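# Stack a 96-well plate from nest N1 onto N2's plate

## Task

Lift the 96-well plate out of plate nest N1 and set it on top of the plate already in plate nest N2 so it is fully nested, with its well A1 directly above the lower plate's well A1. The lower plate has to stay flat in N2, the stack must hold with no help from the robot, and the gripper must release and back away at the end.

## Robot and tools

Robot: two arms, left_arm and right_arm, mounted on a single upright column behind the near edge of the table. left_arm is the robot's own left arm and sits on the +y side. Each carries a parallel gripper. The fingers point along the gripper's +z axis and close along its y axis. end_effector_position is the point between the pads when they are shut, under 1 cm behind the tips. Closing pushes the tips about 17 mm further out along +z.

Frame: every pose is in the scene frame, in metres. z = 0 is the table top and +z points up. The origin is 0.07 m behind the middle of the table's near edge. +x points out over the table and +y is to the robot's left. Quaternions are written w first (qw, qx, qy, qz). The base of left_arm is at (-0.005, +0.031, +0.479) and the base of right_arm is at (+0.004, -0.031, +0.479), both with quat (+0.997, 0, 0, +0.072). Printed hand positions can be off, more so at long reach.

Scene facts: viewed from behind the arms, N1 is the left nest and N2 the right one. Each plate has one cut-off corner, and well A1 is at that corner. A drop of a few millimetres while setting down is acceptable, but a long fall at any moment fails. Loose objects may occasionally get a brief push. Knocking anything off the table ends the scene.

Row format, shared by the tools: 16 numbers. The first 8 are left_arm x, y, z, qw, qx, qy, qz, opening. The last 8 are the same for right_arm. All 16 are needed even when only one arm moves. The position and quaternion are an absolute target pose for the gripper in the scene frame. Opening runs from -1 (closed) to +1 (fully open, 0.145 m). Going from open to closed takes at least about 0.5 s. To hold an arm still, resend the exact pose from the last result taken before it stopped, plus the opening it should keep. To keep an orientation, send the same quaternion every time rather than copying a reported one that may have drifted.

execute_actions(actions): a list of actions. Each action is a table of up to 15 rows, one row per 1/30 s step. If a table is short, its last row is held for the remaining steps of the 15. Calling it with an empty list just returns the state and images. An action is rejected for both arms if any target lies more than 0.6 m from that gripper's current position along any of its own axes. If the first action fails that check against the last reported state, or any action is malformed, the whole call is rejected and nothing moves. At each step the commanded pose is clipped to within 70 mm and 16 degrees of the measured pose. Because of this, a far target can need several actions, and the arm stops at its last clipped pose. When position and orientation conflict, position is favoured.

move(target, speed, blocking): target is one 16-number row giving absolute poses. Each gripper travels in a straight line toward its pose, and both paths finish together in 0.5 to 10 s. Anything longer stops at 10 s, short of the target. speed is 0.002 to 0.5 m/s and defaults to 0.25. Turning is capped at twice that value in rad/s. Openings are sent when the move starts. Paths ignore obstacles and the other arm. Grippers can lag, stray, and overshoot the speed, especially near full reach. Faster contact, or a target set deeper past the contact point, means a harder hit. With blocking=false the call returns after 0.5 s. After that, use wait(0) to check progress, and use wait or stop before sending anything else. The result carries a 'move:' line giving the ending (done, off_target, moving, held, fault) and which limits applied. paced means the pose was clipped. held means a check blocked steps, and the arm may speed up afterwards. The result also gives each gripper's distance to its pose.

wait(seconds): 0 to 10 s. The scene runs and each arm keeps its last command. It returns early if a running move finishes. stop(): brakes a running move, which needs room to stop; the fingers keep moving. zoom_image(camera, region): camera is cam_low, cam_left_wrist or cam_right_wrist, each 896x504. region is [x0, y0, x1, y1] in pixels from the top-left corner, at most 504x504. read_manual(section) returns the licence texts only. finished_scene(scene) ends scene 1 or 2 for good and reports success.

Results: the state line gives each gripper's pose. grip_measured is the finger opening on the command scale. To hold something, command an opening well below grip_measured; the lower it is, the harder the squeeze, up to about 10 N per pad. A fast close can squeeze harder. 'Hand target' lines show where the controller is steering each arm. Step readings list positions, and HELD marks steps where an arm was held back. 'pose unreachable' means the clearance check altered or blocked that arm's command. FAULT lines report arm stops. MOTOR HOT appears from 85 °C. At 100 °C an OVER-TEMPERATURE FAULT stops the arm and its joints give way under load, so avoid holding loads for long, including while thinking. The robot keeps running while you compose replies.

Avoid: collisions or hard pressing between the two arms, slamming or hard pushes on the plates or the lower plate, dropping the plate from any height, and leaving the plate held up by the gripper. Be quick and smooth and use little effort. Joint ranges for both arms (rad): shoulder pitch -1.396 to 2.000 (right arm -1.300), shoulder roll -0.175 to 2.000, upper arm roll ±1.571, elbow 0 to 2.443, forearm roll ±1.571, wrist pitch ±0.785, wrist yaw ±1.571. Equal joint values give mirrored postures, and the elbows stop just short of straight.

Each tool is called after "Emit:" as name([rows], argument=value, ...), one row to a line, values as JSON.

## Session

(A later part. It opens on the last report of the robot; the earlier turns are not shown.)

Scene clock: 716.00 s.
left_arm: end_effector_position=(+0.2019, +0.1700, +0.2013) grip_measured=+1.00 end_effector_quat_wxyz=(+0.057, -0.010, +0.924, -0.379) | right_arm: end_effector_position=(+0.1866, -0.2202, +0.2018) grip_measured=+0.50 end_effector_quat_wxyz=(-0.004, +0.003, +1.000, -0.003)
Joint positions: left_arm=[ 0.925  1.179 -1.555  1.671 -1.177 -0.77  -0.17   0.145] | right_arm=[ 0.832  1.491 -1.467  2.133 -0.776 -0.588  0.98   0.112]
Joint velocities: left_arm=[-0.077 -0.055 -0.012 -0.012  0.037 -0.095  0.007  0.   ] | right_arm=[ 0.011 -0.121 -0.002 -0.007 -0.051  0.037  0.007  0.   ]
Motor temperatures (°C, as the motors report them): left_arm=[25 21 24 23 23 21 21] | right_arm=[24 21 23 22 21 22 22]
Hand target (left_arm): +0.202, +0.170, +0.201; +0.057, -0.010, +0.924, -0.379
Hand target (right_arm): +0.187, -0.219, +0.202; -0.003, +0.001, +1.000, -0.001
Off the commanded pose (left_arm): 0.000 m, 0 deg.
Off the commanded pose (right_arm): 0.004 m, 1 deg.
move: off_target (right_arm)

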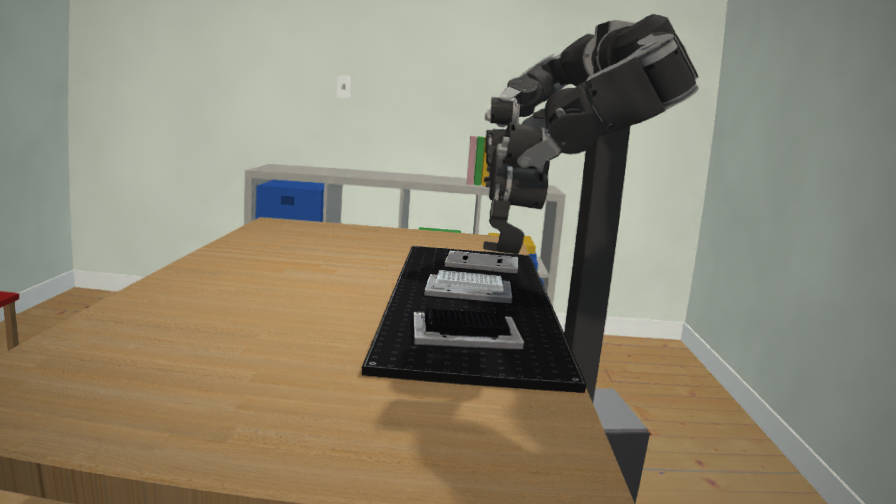

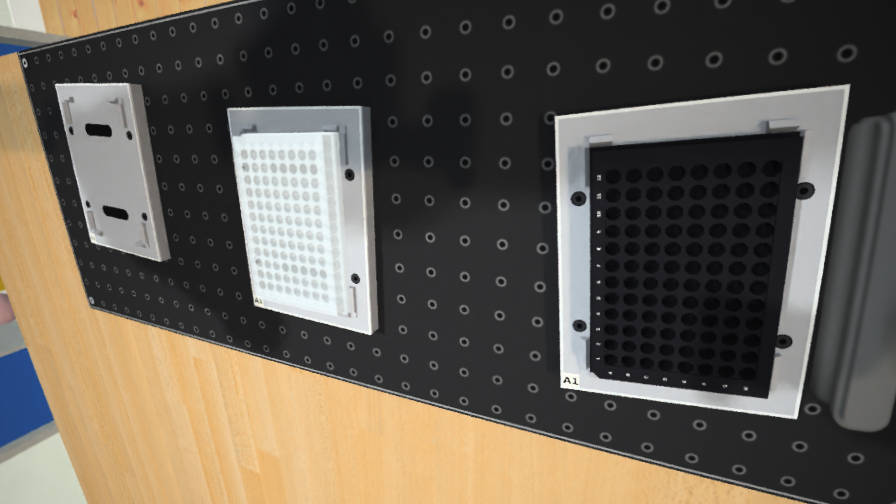

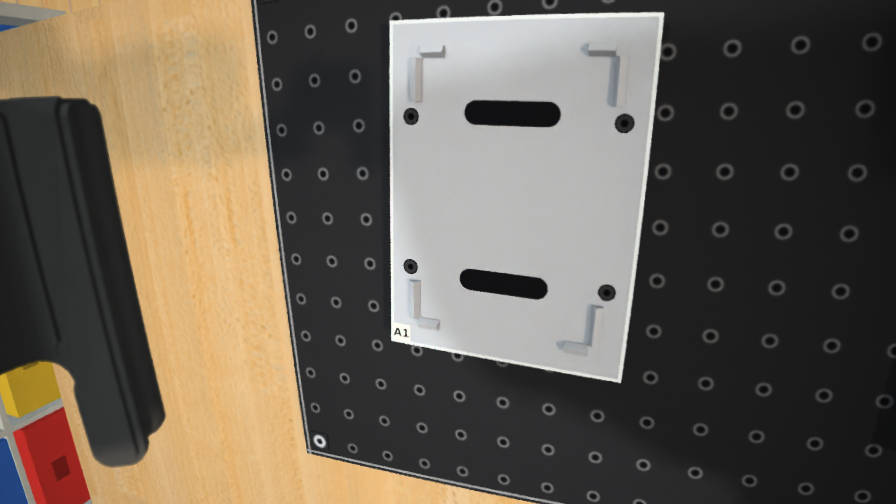

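Emit:
move(target=[0.245,-0.022,0.10,0,0,1,0,0.5,0.19,-0.22,0.2,0,0,1,0,0.5], speed=0.15)

Scene clock: 736.40 s.
left_arm: end_effector_position=(+0.2439, -0.0251, +0.1012) grip_measured=+0.50 end_effector_quat_wxyz=(-0.005, -0.010, +1.000, -0.010) | right_arm: end_effector_position=(+0.1898, -0.2214, +0.2004) grip_measured=+0.50 end_effector_quat_wxyz=(+0.000, +0.002, +1.000, -0.003)
Joint positions: left_arm=[ 0.83  -0.089 -1.555  0.992 -0.843 -0.486  1.201  0.112] | right_arm=[ 0.832  1.487 -1.467  2.119 -0.789 -0.591  0.967  0.112]
Joint velocities: left_arm=[ 0.011 -0.011 -0.002  0.007  0.066 -0.051  0.007 -0.   ] | right_arm=[-0.077  0.099 -0.012  0.012  0.007 -0.007 -0.022 -0.   ]
Motor temperatures (°C, as the motors report them): left_arm=[25 21 24 23 23 21 21] | right_arm=[24 21 23 22 21 22 22]
Hand target (left_arm): +0.243, -0.024, +0.100; -0.006, -0.007, +1.000, -0.006
Hand target (right_arm): +0.190, -0.220, +0.200; -0.000, +0.000, +1.000, -0.000
Off the commanded pose (left_arm): 0.004 m, 2 deg.
Off the commanded pose (right_arm): 0.002 m, 0 deg.
joint sent to its limit (left arm) — the command would take joint 3 (upper arm roll) past its lower limit, so that joint was sent only as far as its limit.
move: off_target (left_arm)

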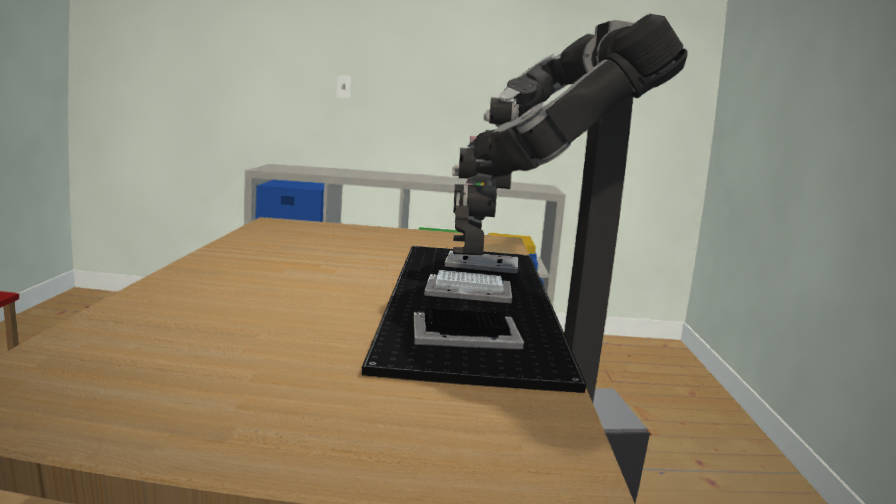

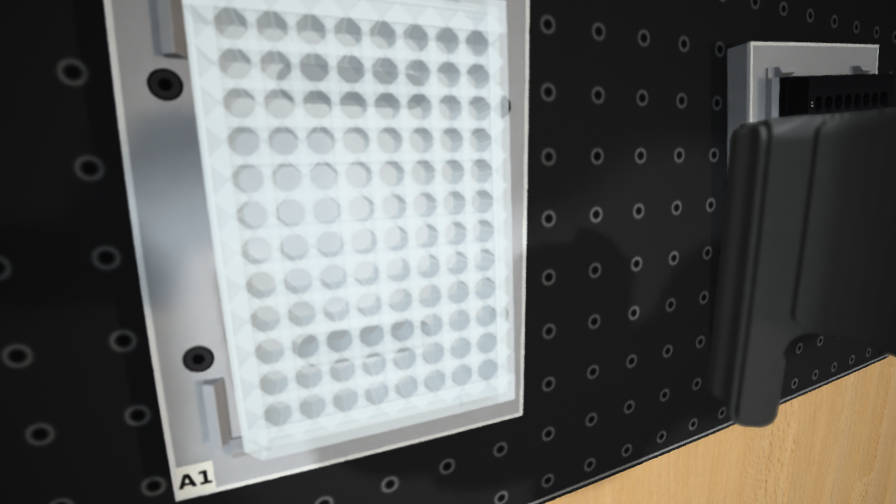

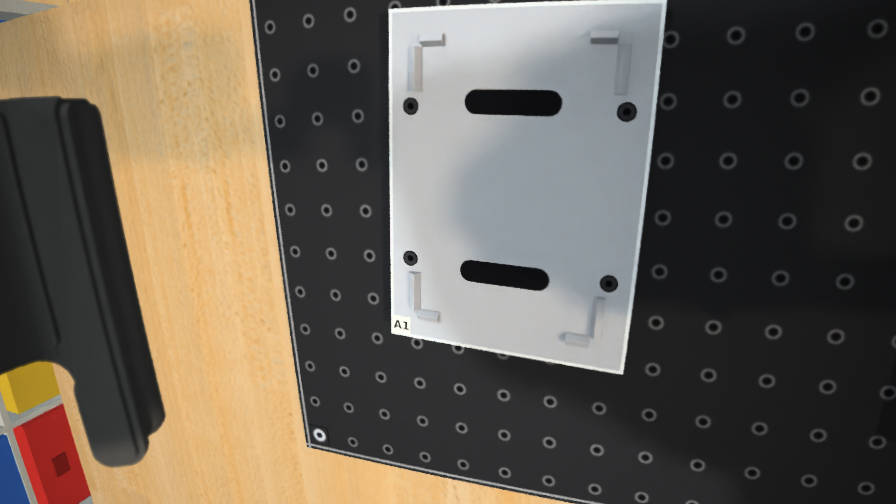

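Emit:
move(target=[0.210,-0.026,0.075,0,0,1,0,0.5,0.19,-0.22,0.2,0,0,1,0,0.5], speed=0.05)

Scene clock: 857.50 s.
left_arm: end_effector_position=(+0.2106, -0.0253, +0.0750) grip_measured=+0.50 end_effector_quat_wxyz=(-0.001, -0.001, +1.000, +0.002) | right_arm: end_effector_position=(+0.1898, -0.2213, +0.2004) grip_measured=+0.50 end_effector_quat_wxyz=(+0.001, +0.002, +1.000, -0.003)
Joint positions: left_arm=[ 0.694 -0.072 -1.556  1.041 -0.988 -0.432  1.201  0.112] | right_arm=[ 0.832  1.487 -1.467  2.119 -0.789 -0.591  0.966  0.112]
Joint velocities: left_arm=[ 0.011 -0.011  0.002  0.007 -0.037 -0.022 -0.007  0.   ] | right_arm=[-0.033  0.011  0.012 -0.046 -0.022 -0.022  0.007 -0.   ]
Motor temperatures (°C, as the motors report them): left_arm=[26 21 23 23 23 21 21] | right_arm=[23 21 23 22 21 22 22]
Hand target (left_arm): +0.211, -0.026, +0.075; +0.001, -0.001, +1.000, -0.001
Hand target (right_arm): +0.190, -0.220, +0.200; +0.000, +0.000, +1.000, -0.000
Off the commanded pose (left_arm): 0.001 m, 0 deg.
Off the commanded pose (right_arm): 0.001 m, 0 deg.
move: done

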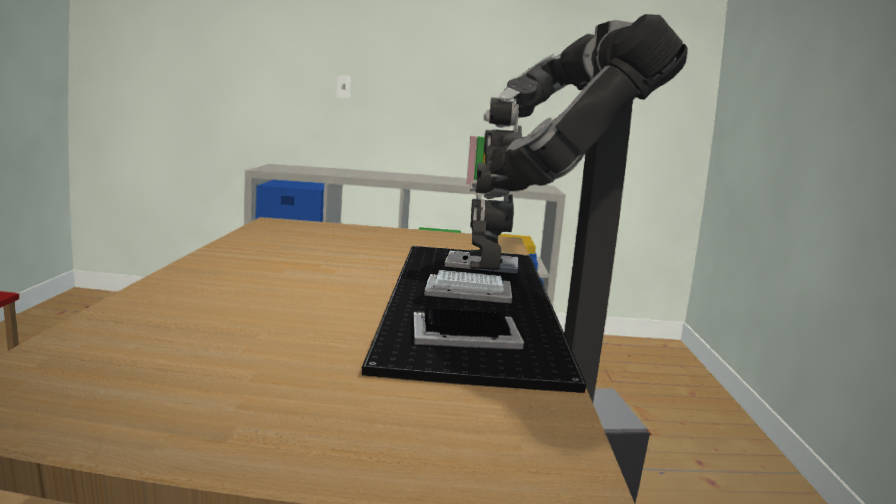

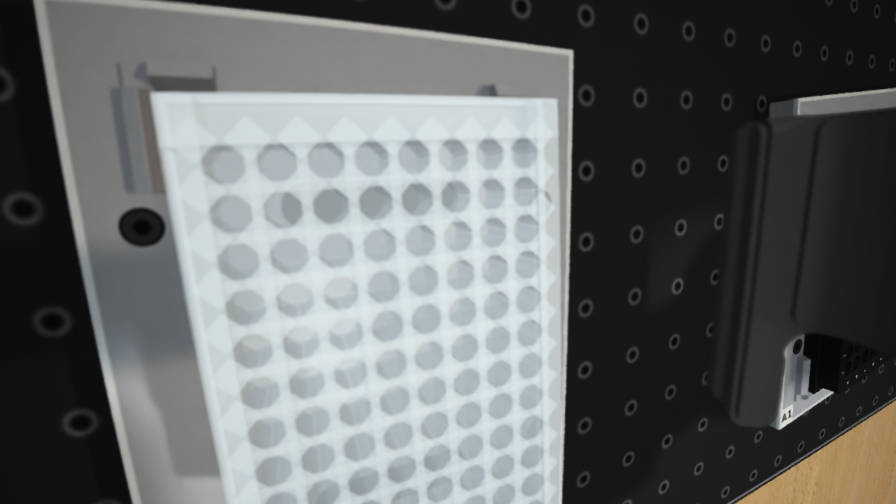

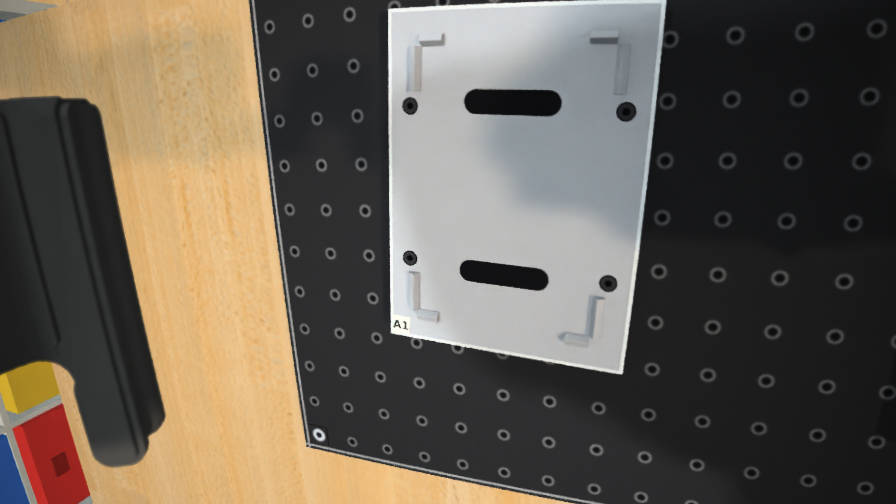

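Emit:
move(target=[0.210,-0.023,0.050,0,0,1,0,0.5,0.19,-0.22,0.2,0,0,1,0,0.5], speed=0.03)

Scene clock: 877.40 s.
left_arm: end_effector_position=(+0.2110, -0.0222, +0.0503) grip_measured=+0.50 end_effector_quat_wxyz=(+0.001, -0.002, +1.000, +0.002) | right_arm: end_effector_position=(+0.1898, -0.2213, +0.2004) grip_measured=+0.50 end_effector_quat_wxyz=(+0.001, +0.002, +1.000, -0.003)
Joint positions: left_arm=[ 0.648 -0.109 -1.556  0.896 -1.08  -0.463  1.084  0.112] | right_arm=[ 0.832  1.487 -1.467  2.119 -0.789 -0.591  0.966  0.112]
Joint velocities: left_arm=[-0.011  0.033  0.017 -0.017  0.022 -0.037 -0.037 -0.   ] | right_arm=[ 0.033 -0.033 -0.002  0.007 -0.007 -0.037 -0.007  0.   ]
Motor temperatures (°C, as the motors report them): left_arm=[26 21 23 24 23 21 21] | right_arm=[23 21 23 22 21 22 22]
Hand target (left_arm): +0.210, -0.023, +0.050; +0.000, +0.000, +1.000, -0.000
Hand target (right_arm): +0.190, -0.220, +0.200; +0.000, +0.000, +1.000, -0.000
Off the commanded pose (left_arm): 0.001 m, 0 deg.
Off the commanded pose (right_arm): 0.001 m, 0 deg.
joint sent to its limit (left arm) — the command would take joint 3 (upper arm roll) past its lower limit, so that joint was sent only as far as its limit.
move: done

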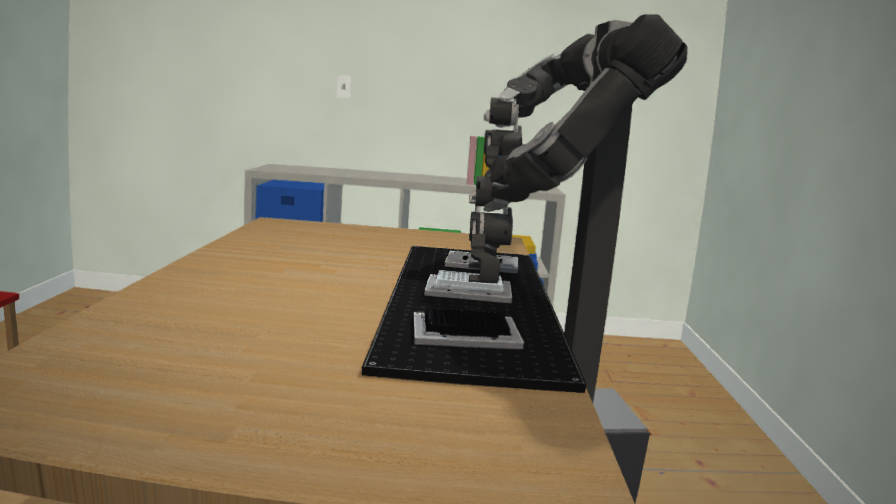

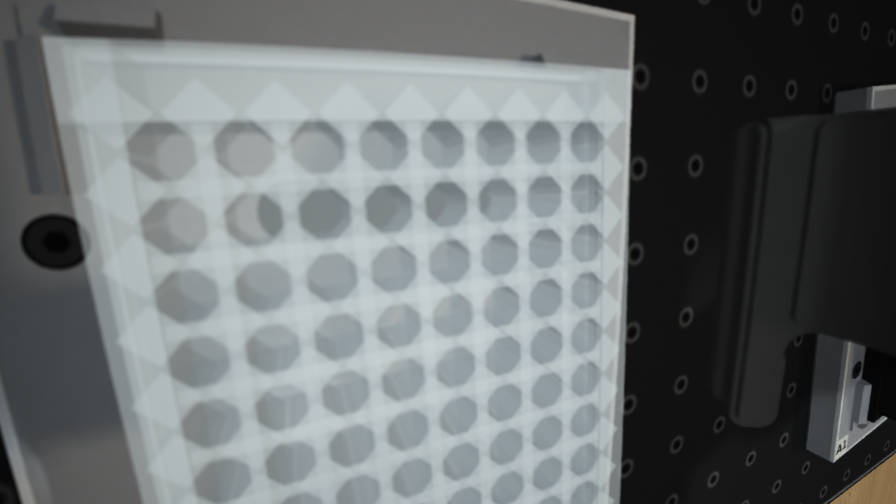

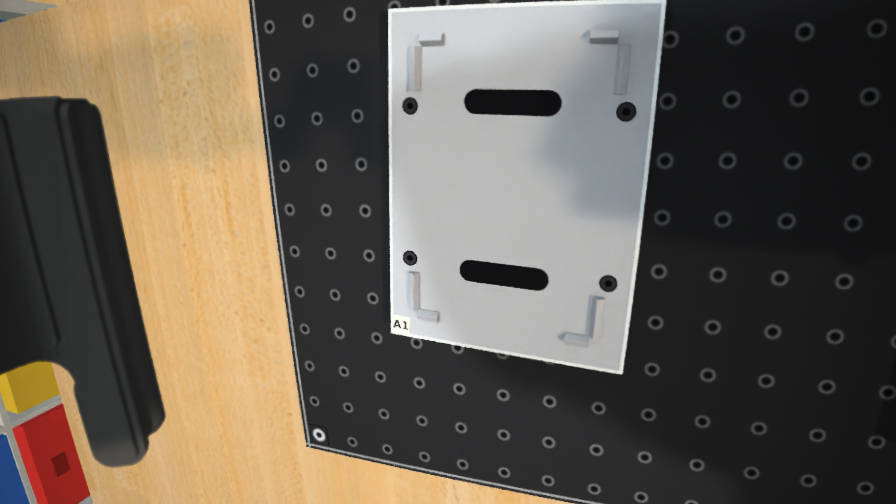

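Emit:
move(target=[0.210,-0.020,0.0435,0,0,1,0,0.5,0.19,-0.22,0.2,0,0,1,0,0.5], speed=0.01)

Emit:
zoom_image(camera="cam_low", region=[410, 240, 530, 310])

Scene clock: 922.33 s.
left_arm: end_effector_position=(+0.2112, -0.0189, +0.0441) grip_measured=+0.50 end_effector_quat_wxyz=(+0.001, -0.003, +1.000, +0.002) | right_arm: end_effector_position=(+0.1898, -0.2213, +0.2004) grip_measured=+0.50 end_effector_quat_wxyz=(+0.001, +0.002, +1.000, -0.003)
Joint positions: left_arm=[ 0.639 -0.11  -1.556  0.865 -1.103 -0.471  1.052  0.112] | right_arm=[ 0.832  1.487 -1.467  2.119 -0.789 -0.591  0.966  0.112]
Joint velocities: left_arm=[ 0.033 -0.011 -0.012 -0.022 -0.007 -0.139  0.007  0.   ] | right_arm=[ 0.011  0.011  0.002 -0.002  0.007  0.022 -0.007 -0.   ]
Motor temperatures (°C, as the motors report them): left_arm=[26 21 23 23 23 21 21] | right_arm=[23 21 23 22 21 22 22]
Hand target (left_arm): +0.210, -0.020, +0.043; +0.000, +0.000, +1.000, -0.000
Hand target (right_arm): +0.190, -0.220, +0.200; +0.000, +0.000, +1.000, -0.000
Off the commanded pose (left_arm): 0.002 m, 0 deg.
Off the commanded pose (right_arm): 0.001 m, 0 deg.
joint sent to its limit (left arm) — the command would take joint 3 (upper arm roll) past its lower limit, so that joint was sent only as far as its limit.
move: done

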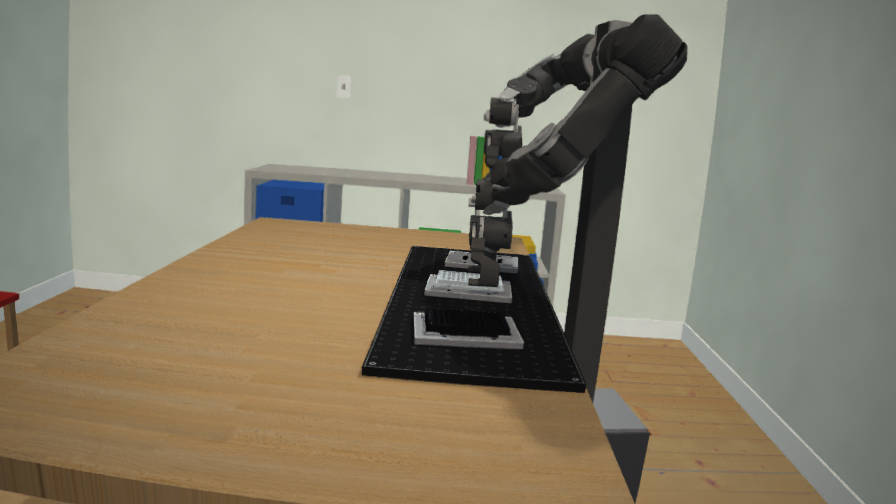

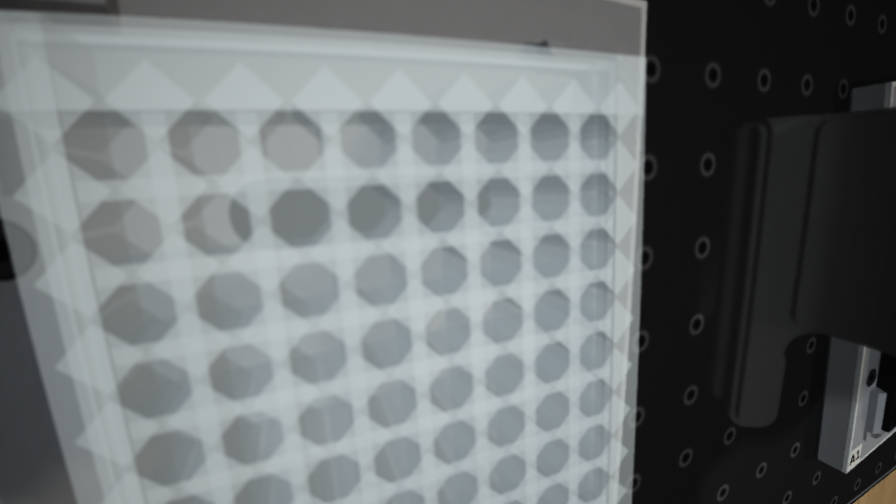

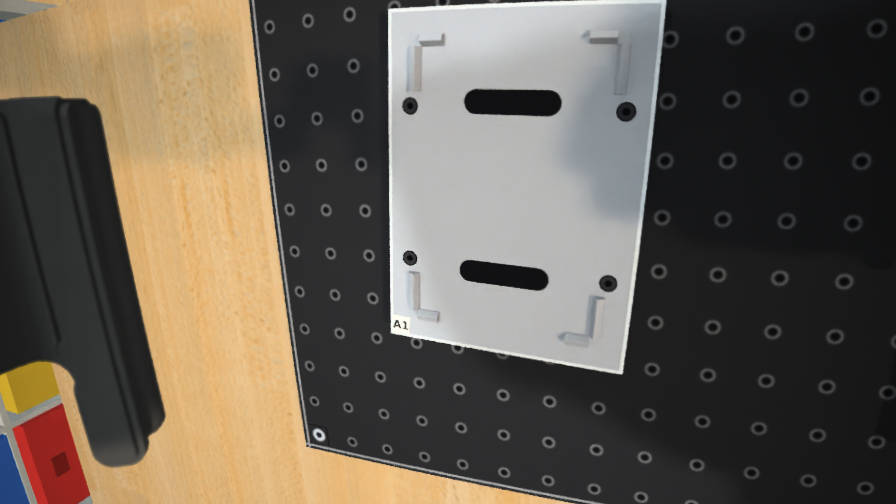

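Region (410, 240, 530, 310) of cam_low's 896x504 image, scaled by 4.200, with more detail than that image has; it fills the top 294 rows of this view, and the rest is white.

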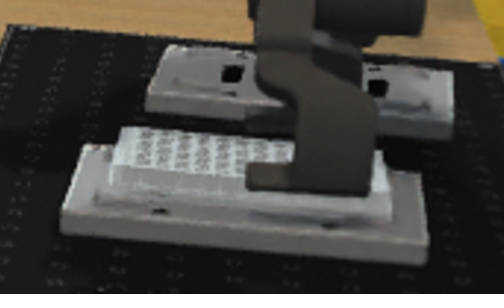

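Emit:
execute_actions([
  [[0.210,-0.019,0.0432,0,0,1,0,0.42,0.19,-0.22,0.2,0,0,1,0,0.5],[0.210,-0.019,0.0432,0,0,1,0,0.35,0.19,-0.22,0.2,0,0,1,0,0.5],[0.210,-0.019,0.0432,0,0,1,0,0.29,0.19,-0.22,0.2,0,0,1,0,0.5],[0.210,-0.019,0.0432,0,0,1,0,0.24,0.19,-0.22,0.2,0,0,1,0,0.5],[0.210,-0.019,0.0432,0,0,1,0,0.20,0.19,-0.22,0.2,0,0,1,0,0.5],[0.210,-0.019,0.0432,0,0,1,0,0.17,0.19,-0.22,0.2,0,0,1,0,0.5],[0.210,-0.019,0.0432,0,0,1,0,0.14,0.19,-0.22,0.2,0,0,1,0,0.5],[0.210,-0.019,0.0432,0,0,1,0,0.11,0.19,-0.22,0.2,0,0,1,0,0.5],[0.210,-0.019,0.0432,0,0,1,0,0.08,0.19,-0.22,0.2,0,0,1,0,0.5],[0.210,-0.019,0.0432,0,0,1,0,0.05,0.19,-0.22,0.2,0,0,1,0,0.5],[0.210,-0.019,0.0432,0,0,1,0,0.02,0.19,-0.22,0.2,0,0,1,0,0.5],[0.210,-0.019,0.0432,0,0,1,0,-0.02,0.19,-0.22,0.2,0,0,1,0,0.5],[0.210,-0.019,0.0432,0,0,1,0,-0.06,0.19,-0.22,0.2,0,0,1,0,0.5],[0.210,-0.019,0.0432,0,0,1,0,-0.1,0.19,-0.22,0.2,0,0,1,0,0.5],[0.210,-0.019,0.0432,0,0,1,0,-0.14,0.19,-0.22,0.2,0,0,1,0,0.5]],
  [[0.210,-0.019,0.0432,0,0,1,0,-0.18,0.19,-0.22,0.2,0,0,1,0,0.5],[0.210,-0.019,0.0432,0,0,1,0,-0.22,0.19,-0.22,0.2,0,0,1,0,0.5],[0.210,-0.019,0.0432,0,0,1,0,-0.26,0.19,-0.22,0.2,0,0,1,0,0.5],[0.210,-0.019,0.0432,0,0,1,0,-0.3,0.19,-0.22,0.2,0,0,1,0,0.5]],
])

Scene clock: 966.63 s.
left_arm: end_effector_position=(+0.2112, -0.0194, +0.0440) grip_measured=+0.08 end_effector_quat_wxyz=(+0.001, -0.002, +1.000, -0.001) | right_arm: end_effector_position=(+0.1898, -0.2213, +0.2004) grip_measured=+0.50 end_effector_quat_wxyz=(+0.001, +0.002, +1.000, -0.003)
Joint positions: left_arm=[ 0.639 -0.109 -1.556  0.866 -1.104 -0.472  1.047  0.081] | right_arm=[ 0.832  1.487 -1.467  2.119 -0.789 -0.591  0.966  0.112]
Joint velocities: left_arm=[ 0.011 -0.011 -0.017 -0.002 -0.125  0.007 -0.007 -0.   ] | right_arm=[-0.055 -0.055  0.012 -0.022  0.007 -0.022  0.022  0.   ]
Motor temperatures (°C, as the motors report them): left_arm=[26 21 23 23 23 21 21] | right_arm=[23 21 23 22 21 22 22]
Hand target (left_arm): +0.210, -0.019, +0.043; -0.000, -0.000, +1.000, -0.000
Hand target (right_arm): +0.190, -0.220, +0.200; +0.000, +0.000, +1.000, -0.000
Off the commanded pose (left_arm): 0.002 m, 0 deg.
Off the commanded pose (right_arm): 0.001 m, 0 deg.
joint sent to its limit (left arm) — the command would take joint 3 (upper arm roll) past its lower limit, so that joint was sent only as far as its limit.
Step readings (end_effector_position; steps 1 to 15: 1st action; 16 to 30: 2nd action):
0: left_arm (+0.2112, -0.0189, +0.0441) | right_arm (+0.1898, -0.2213, +0.2004)
1: left_arm (+0.2112, -0.0190, +0.0441) | right_arm (+0.1898, -0.2213, +0.2004)
2: left_arm (+0.2112, -0.0188, +0.0440) | right_arm (+0.1898, -0.2213, +0.2004)
4: left_arm (+0.2113, -0.0187, +0.0439) | right_arm (+0.1898, -0.2213, +0.2004)
8: left_arm (+0.2113, -0.0190, +0.0439) | right_arm (+0.1898, -0.2213, +0.2004)
15: left_arm (+0.2112, -0.0194, +0.0440) | right_arm (+0.1898, -0.2213, +0.2004)
16: left_arm (+0.2112, -0.0194, +0.0440) | right_arm (+0.1898, -0.2213, +0.2004)
17: left_arm (+0.2112, -0.0194, +0.0440) | right_arm (+0.1898, -0.2213, +0.2004)
19: left_arm (+0.2112, -0.0194, +0.0440) | right_arm (+0.1898, -0.2213, +0.2004)
23: left_arm (+0.2112, -0.0194, +0.0440) | right_arm (+0.1898, -0.2213, +0.2004)
30: end_effector_position above

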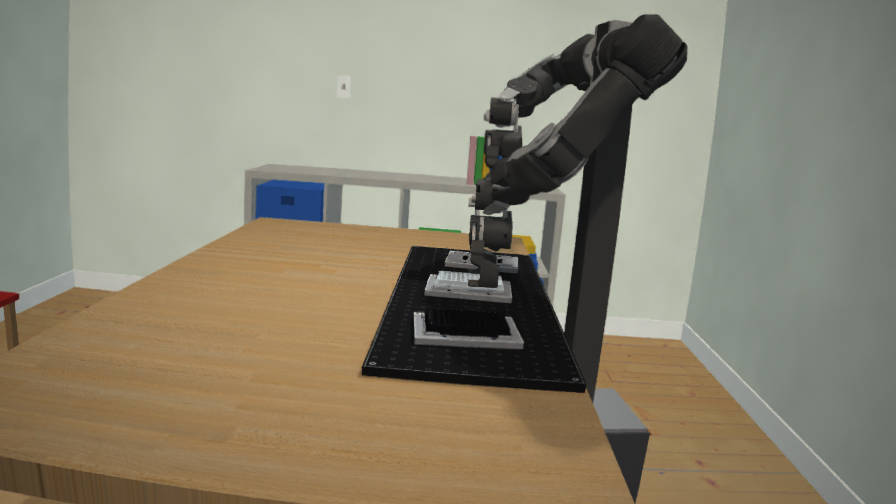

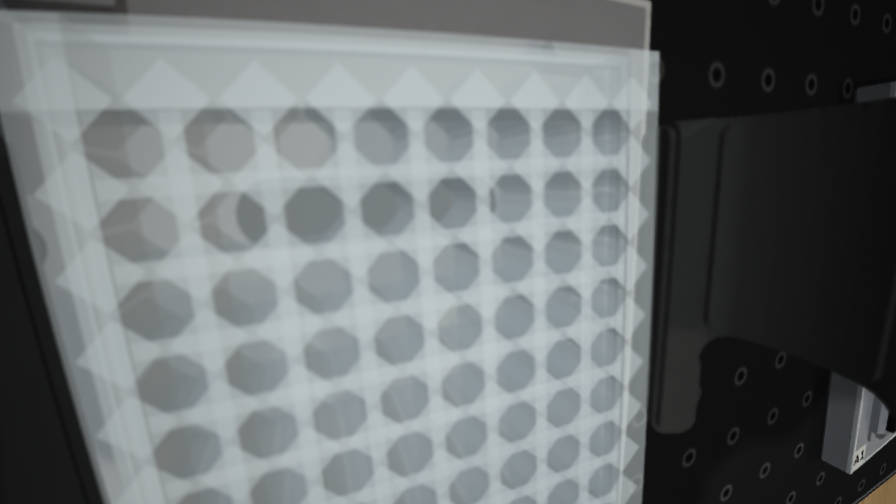

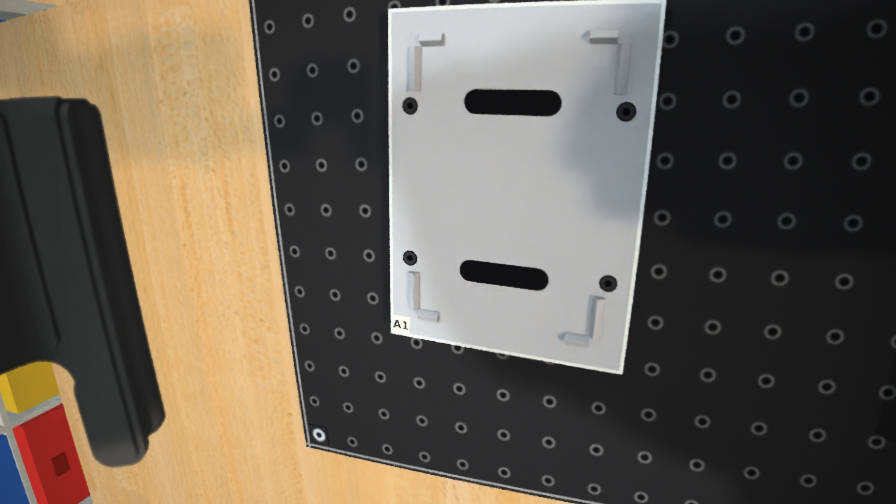

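Emit:
zoom_image(camera="cam_low", region=[410, 240, 530, 310])

Region (410, 240, 530, 310) of cam_low's 896x504 image, scaled by 4.200, with more detail than that image has; it fills the top 294 rows of this view, and the rest is white.

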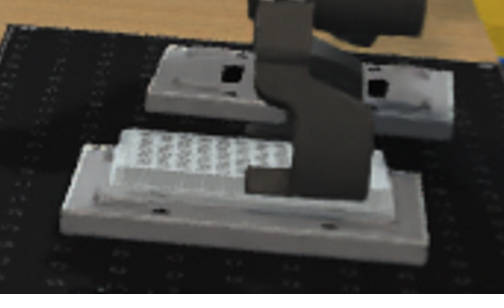

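Emit:
move(target=[0.210,-0.019,0.085,0,0,1,0,-0.3,0.19,-0.22,0.2,0,0,1,0,0.5], speed=0.03)

Emit:
zoom_image(camera="cam_low", region=[390, 200, 550, 320])

Scene clock: 982.03 s.
left_arm: end_effector_position=(+0.2084, -0.0192, +0.0841) grip_measured=+0.08 end_effector_quat_wxyz=(-0.002, +0.002, +1.000, -0.002) | right_arm: end_effector_position=(+0.1898, -0.2213, +0.2004) grip_measured=+0.50 end_effector_quat_wxyz=(+0.001, +0.002, +1.000, -0.003)
Joint positions: left_arm=[ 0.678 -0.022 -1.506  1.132 -0.997 -0.446  1.256  0.081] | right_arm=[ 0.832  1.487 -1.467  2.119 -0.789 -0.591  0.966  0.112]
Joint velocities: left_arm=[ 0.033 -0.055 -0.012 -0.002  0.007  0.022 -0.095 -0.   ] | right_arm=[-0.055  0.033  0.002 -0.017  0.007 -0.125  0.051  0.   ]
Motor temperatures (°C, as the motors report them): left_arm=[26 21 23 24 23 21 21] | right_arm=[23 21 23 22 21 22 22]
Hand target (left_arm): +0.210, -0.018, +0.085; -0.000, -0.001, +1.000, -0.000
Hand target (right_arm): +0.190, -0.220, +0.200; +0.000, +0.000, +1.000, -0.000
Off the commanded pose (left_arm): 0.002 m, 0 deg.
Off the commanded pose (right_arm): 0.001 m, 0 deg.
move: done

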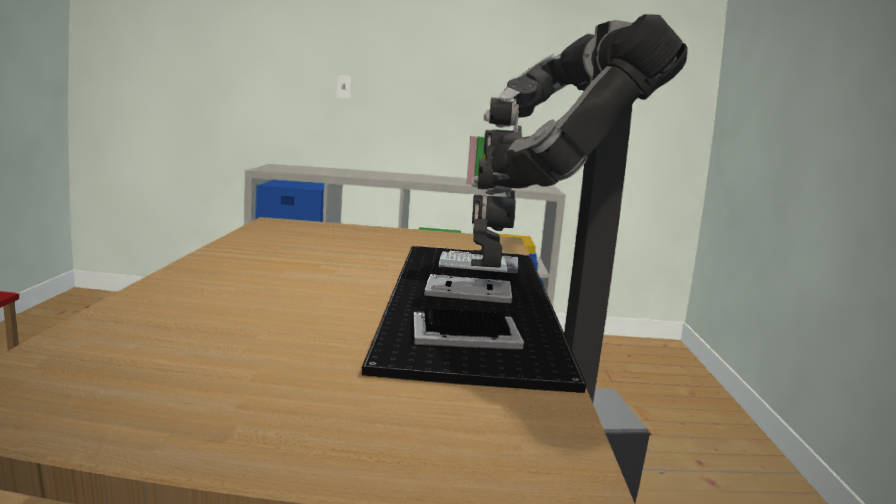

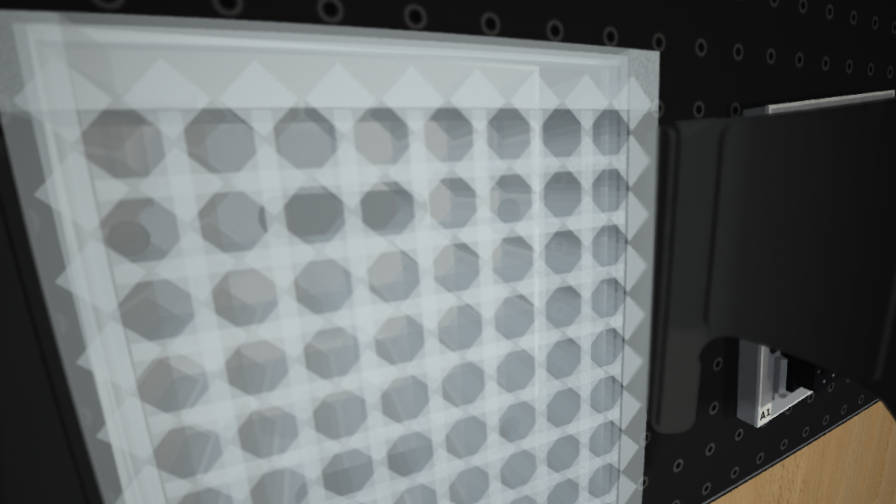

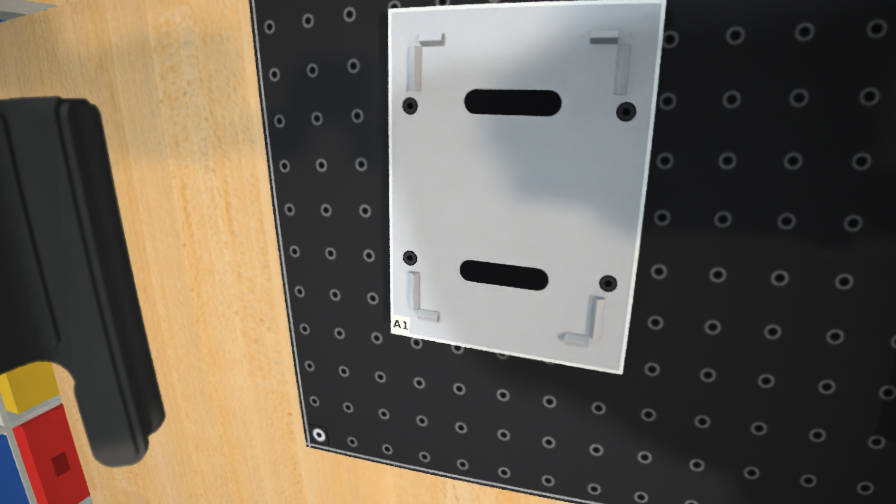

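Region (390, 200, 550, 320) of cam_low's 896x504 image, scaled by 3.150, with more detail than that image has; it fills the top 378 rows of this view, and the rest is white.

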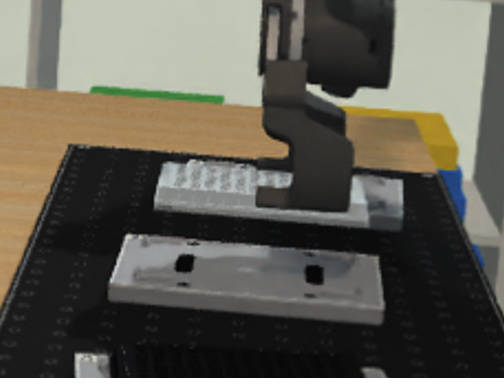

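Emit:
move(target=[0.221,0.227,0.085,0,-0.0741,0.9973,0,-0.3,0.2,0.02,0.2,0,0,0.9239,0.3827,0.5], speed=0.08)

Scene clock: 1017.33 s.
left_arm: end_effector_position=(+0.2223, +0.2284, +0.0823) grip_measured=+0.08 end_effector_quat_wxyz=(+0.003, -0.070, +0.998, +0.007) | right_arm: end_effector_position=(+0.2016, +0.0220, +0.1962) grip_measured=+0.50 end_effector_quat_wxyz=(+0.002, -0.003, +0.924, +0.383)
Joint positions: left_arm=[ 0.767  0.763 -1.483  1.322 -1.101 -0.703  0.771  0.081] | right_arm=[ 0.746  0.813 -1.462  1.914 -0.785 -0.253  0.511  0.112]
Joint velocities: left_arm=[ 0.033  0.011 -0.002  0.002  0.007 -0.007  0.037 -0.   ] | right_arm=[-0.055  0.033  0.007 -0.002  0.007 -0.081  0.051  0.   ]
Motor temperatures (°C, as the motors report them): left_arm=[26 21 23 24 23 21 21] | right_arm=[22 21 23 22 21 22 22]
Hand target (left_arm): +0.224, +0.228, +0.083; +0.005, -0.069, +0.998, +0.004
Hand target (right_arm): +0.202, +0.022, +0.195; +0.002, -0.001, +0.923, +0.384
Off the commanded pose (left_arm): 0.003 m, 1 deg.
Off the commanded pose (right_arm): 0.005 m, 0 deg.
move: off_target (right_arm)

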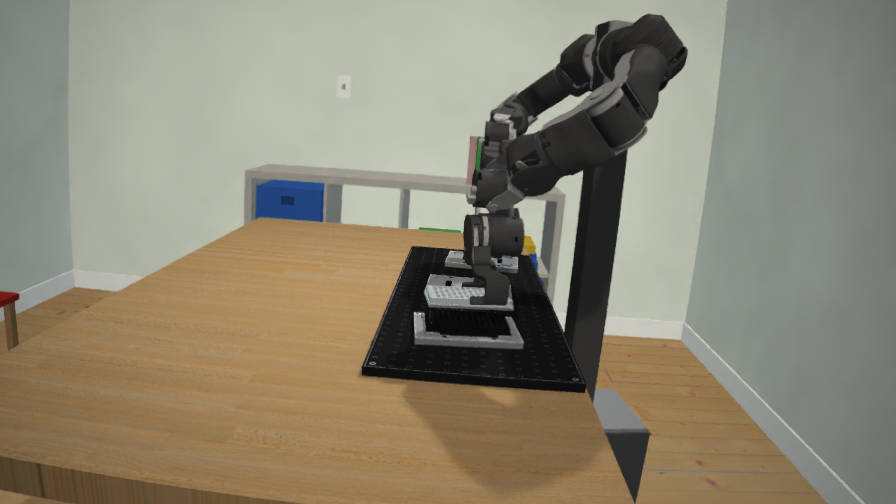

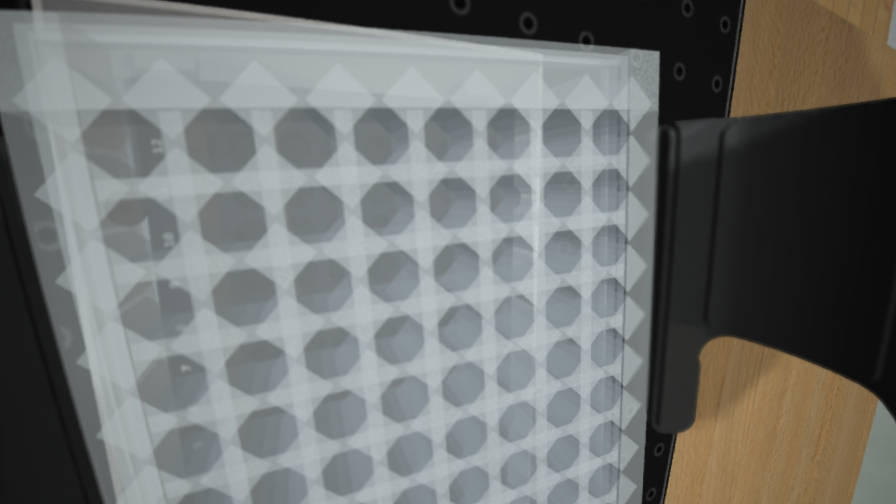

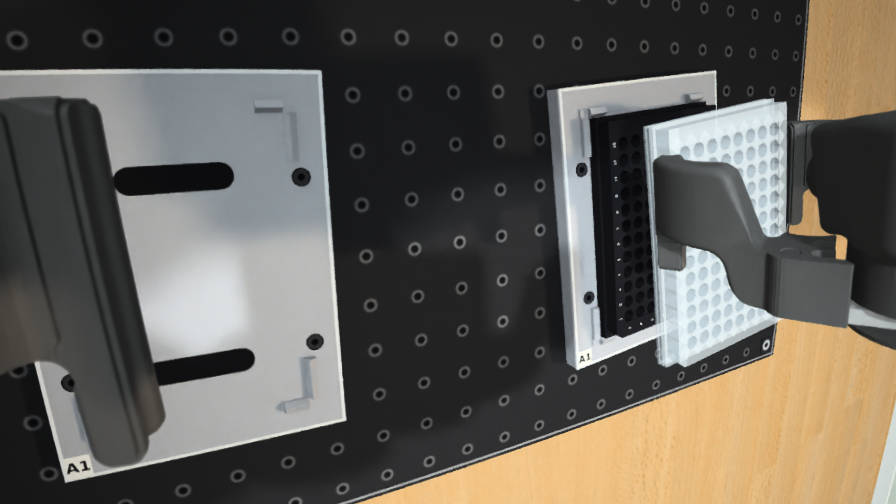

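Emit:
move(target=[0.221,0.227,0.070,0,-0.0741,0.9973,0,-0.3,0.22,0.06,0.14,0,0,0.866,0.5,0.5], speed=0.04)

Scene clock: 1041.53 s.
left_arm: end_effector_position=(+0.2209, +0.2278, +0.0706) grip_measured=+0.08 end_effector_quat_wxyz=(-0.001, -0.073, +0.997, +0.002) | right_arm: end_effector_position=(+0.2213, +0.0597, +0.1406) grip_measured=+0.50 end_effector_quat_wxyz=(+0.001, -0.001, +0.867, +0.499)
Joint positions: left_arm=[ 0.745  0.733 -1.483  1.259 -1.133 -0.703  0.719  0.081] | right_arm=[ 0.606  0.573 -1.462  1.417 -1.006 -0.359 -0.017  0.112]
Joint velocities: left_arm=[-0.033  0.011  0.017 -0.007 -0.022 -0.007  0.022 -0.   ] | right_arm=[ 0.011 -0.033 -0.007  0.012 -0.007  0.081 -0.007  0.   ]
Motor temperatures (°C, as the motors report them): left_arm=[26 21 23 24 23 21 21] | right_arm=[23 21 23 22 21 22 22]
Hand target (left_arm): +0.221, +0.227, +0.070; -0.000, -0.074, +0.997, -0.000
Hand target (right_arm): +0.219, +0.059, +0.139; -0.002, -0.002, +0.867, +0.499
Off the commanded pose (left_arm): 0.001 m, 0 deg.
Off the commanded pose (right_arm): 0.001 m, 0 deg.
move: done

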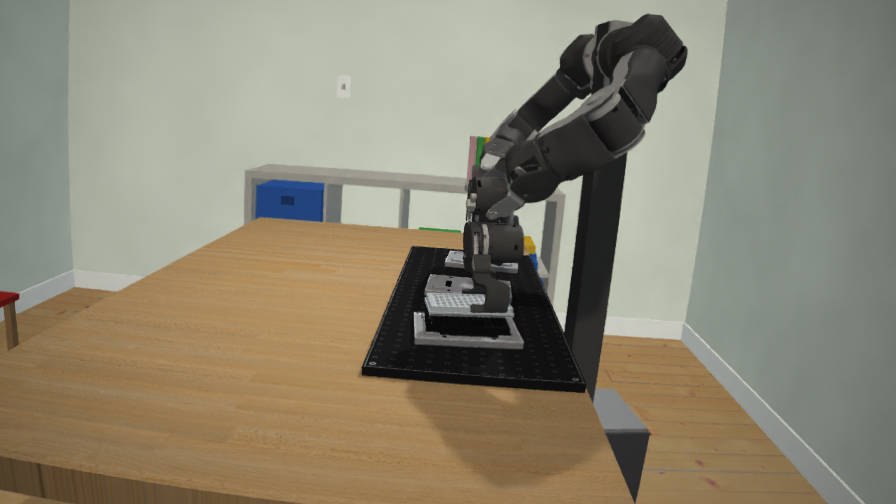

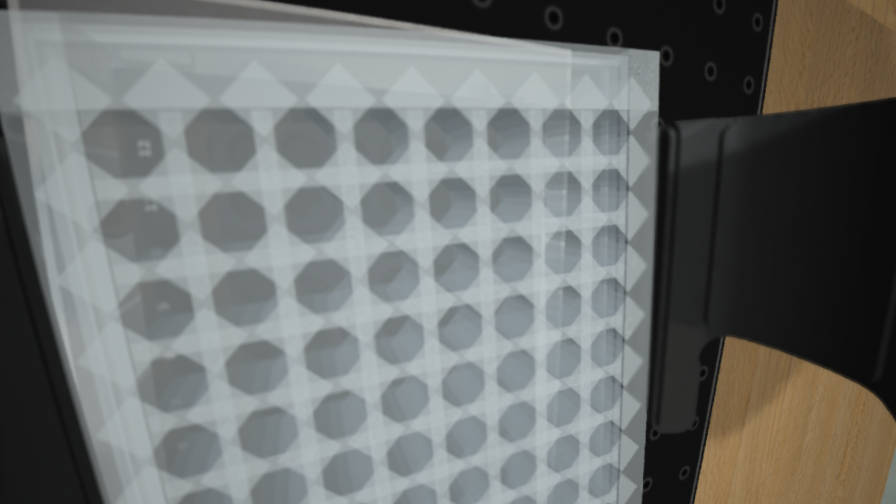

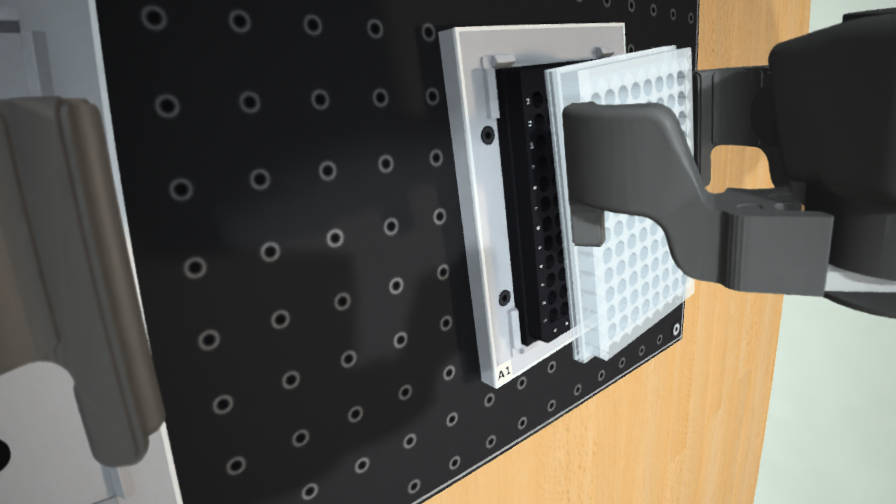

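Emit:
zoom_image(camera="cam_right_wrist", region=[430, 20, 730, 400])

Region (430, 20, 730, 400) of cam_right_wrist's 896x504 image, scaled by 1.326, with more detail than that image has; it fills the left 398 columns of this view, and the rest is white.

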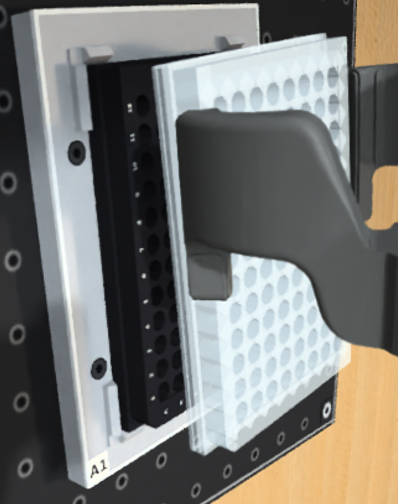

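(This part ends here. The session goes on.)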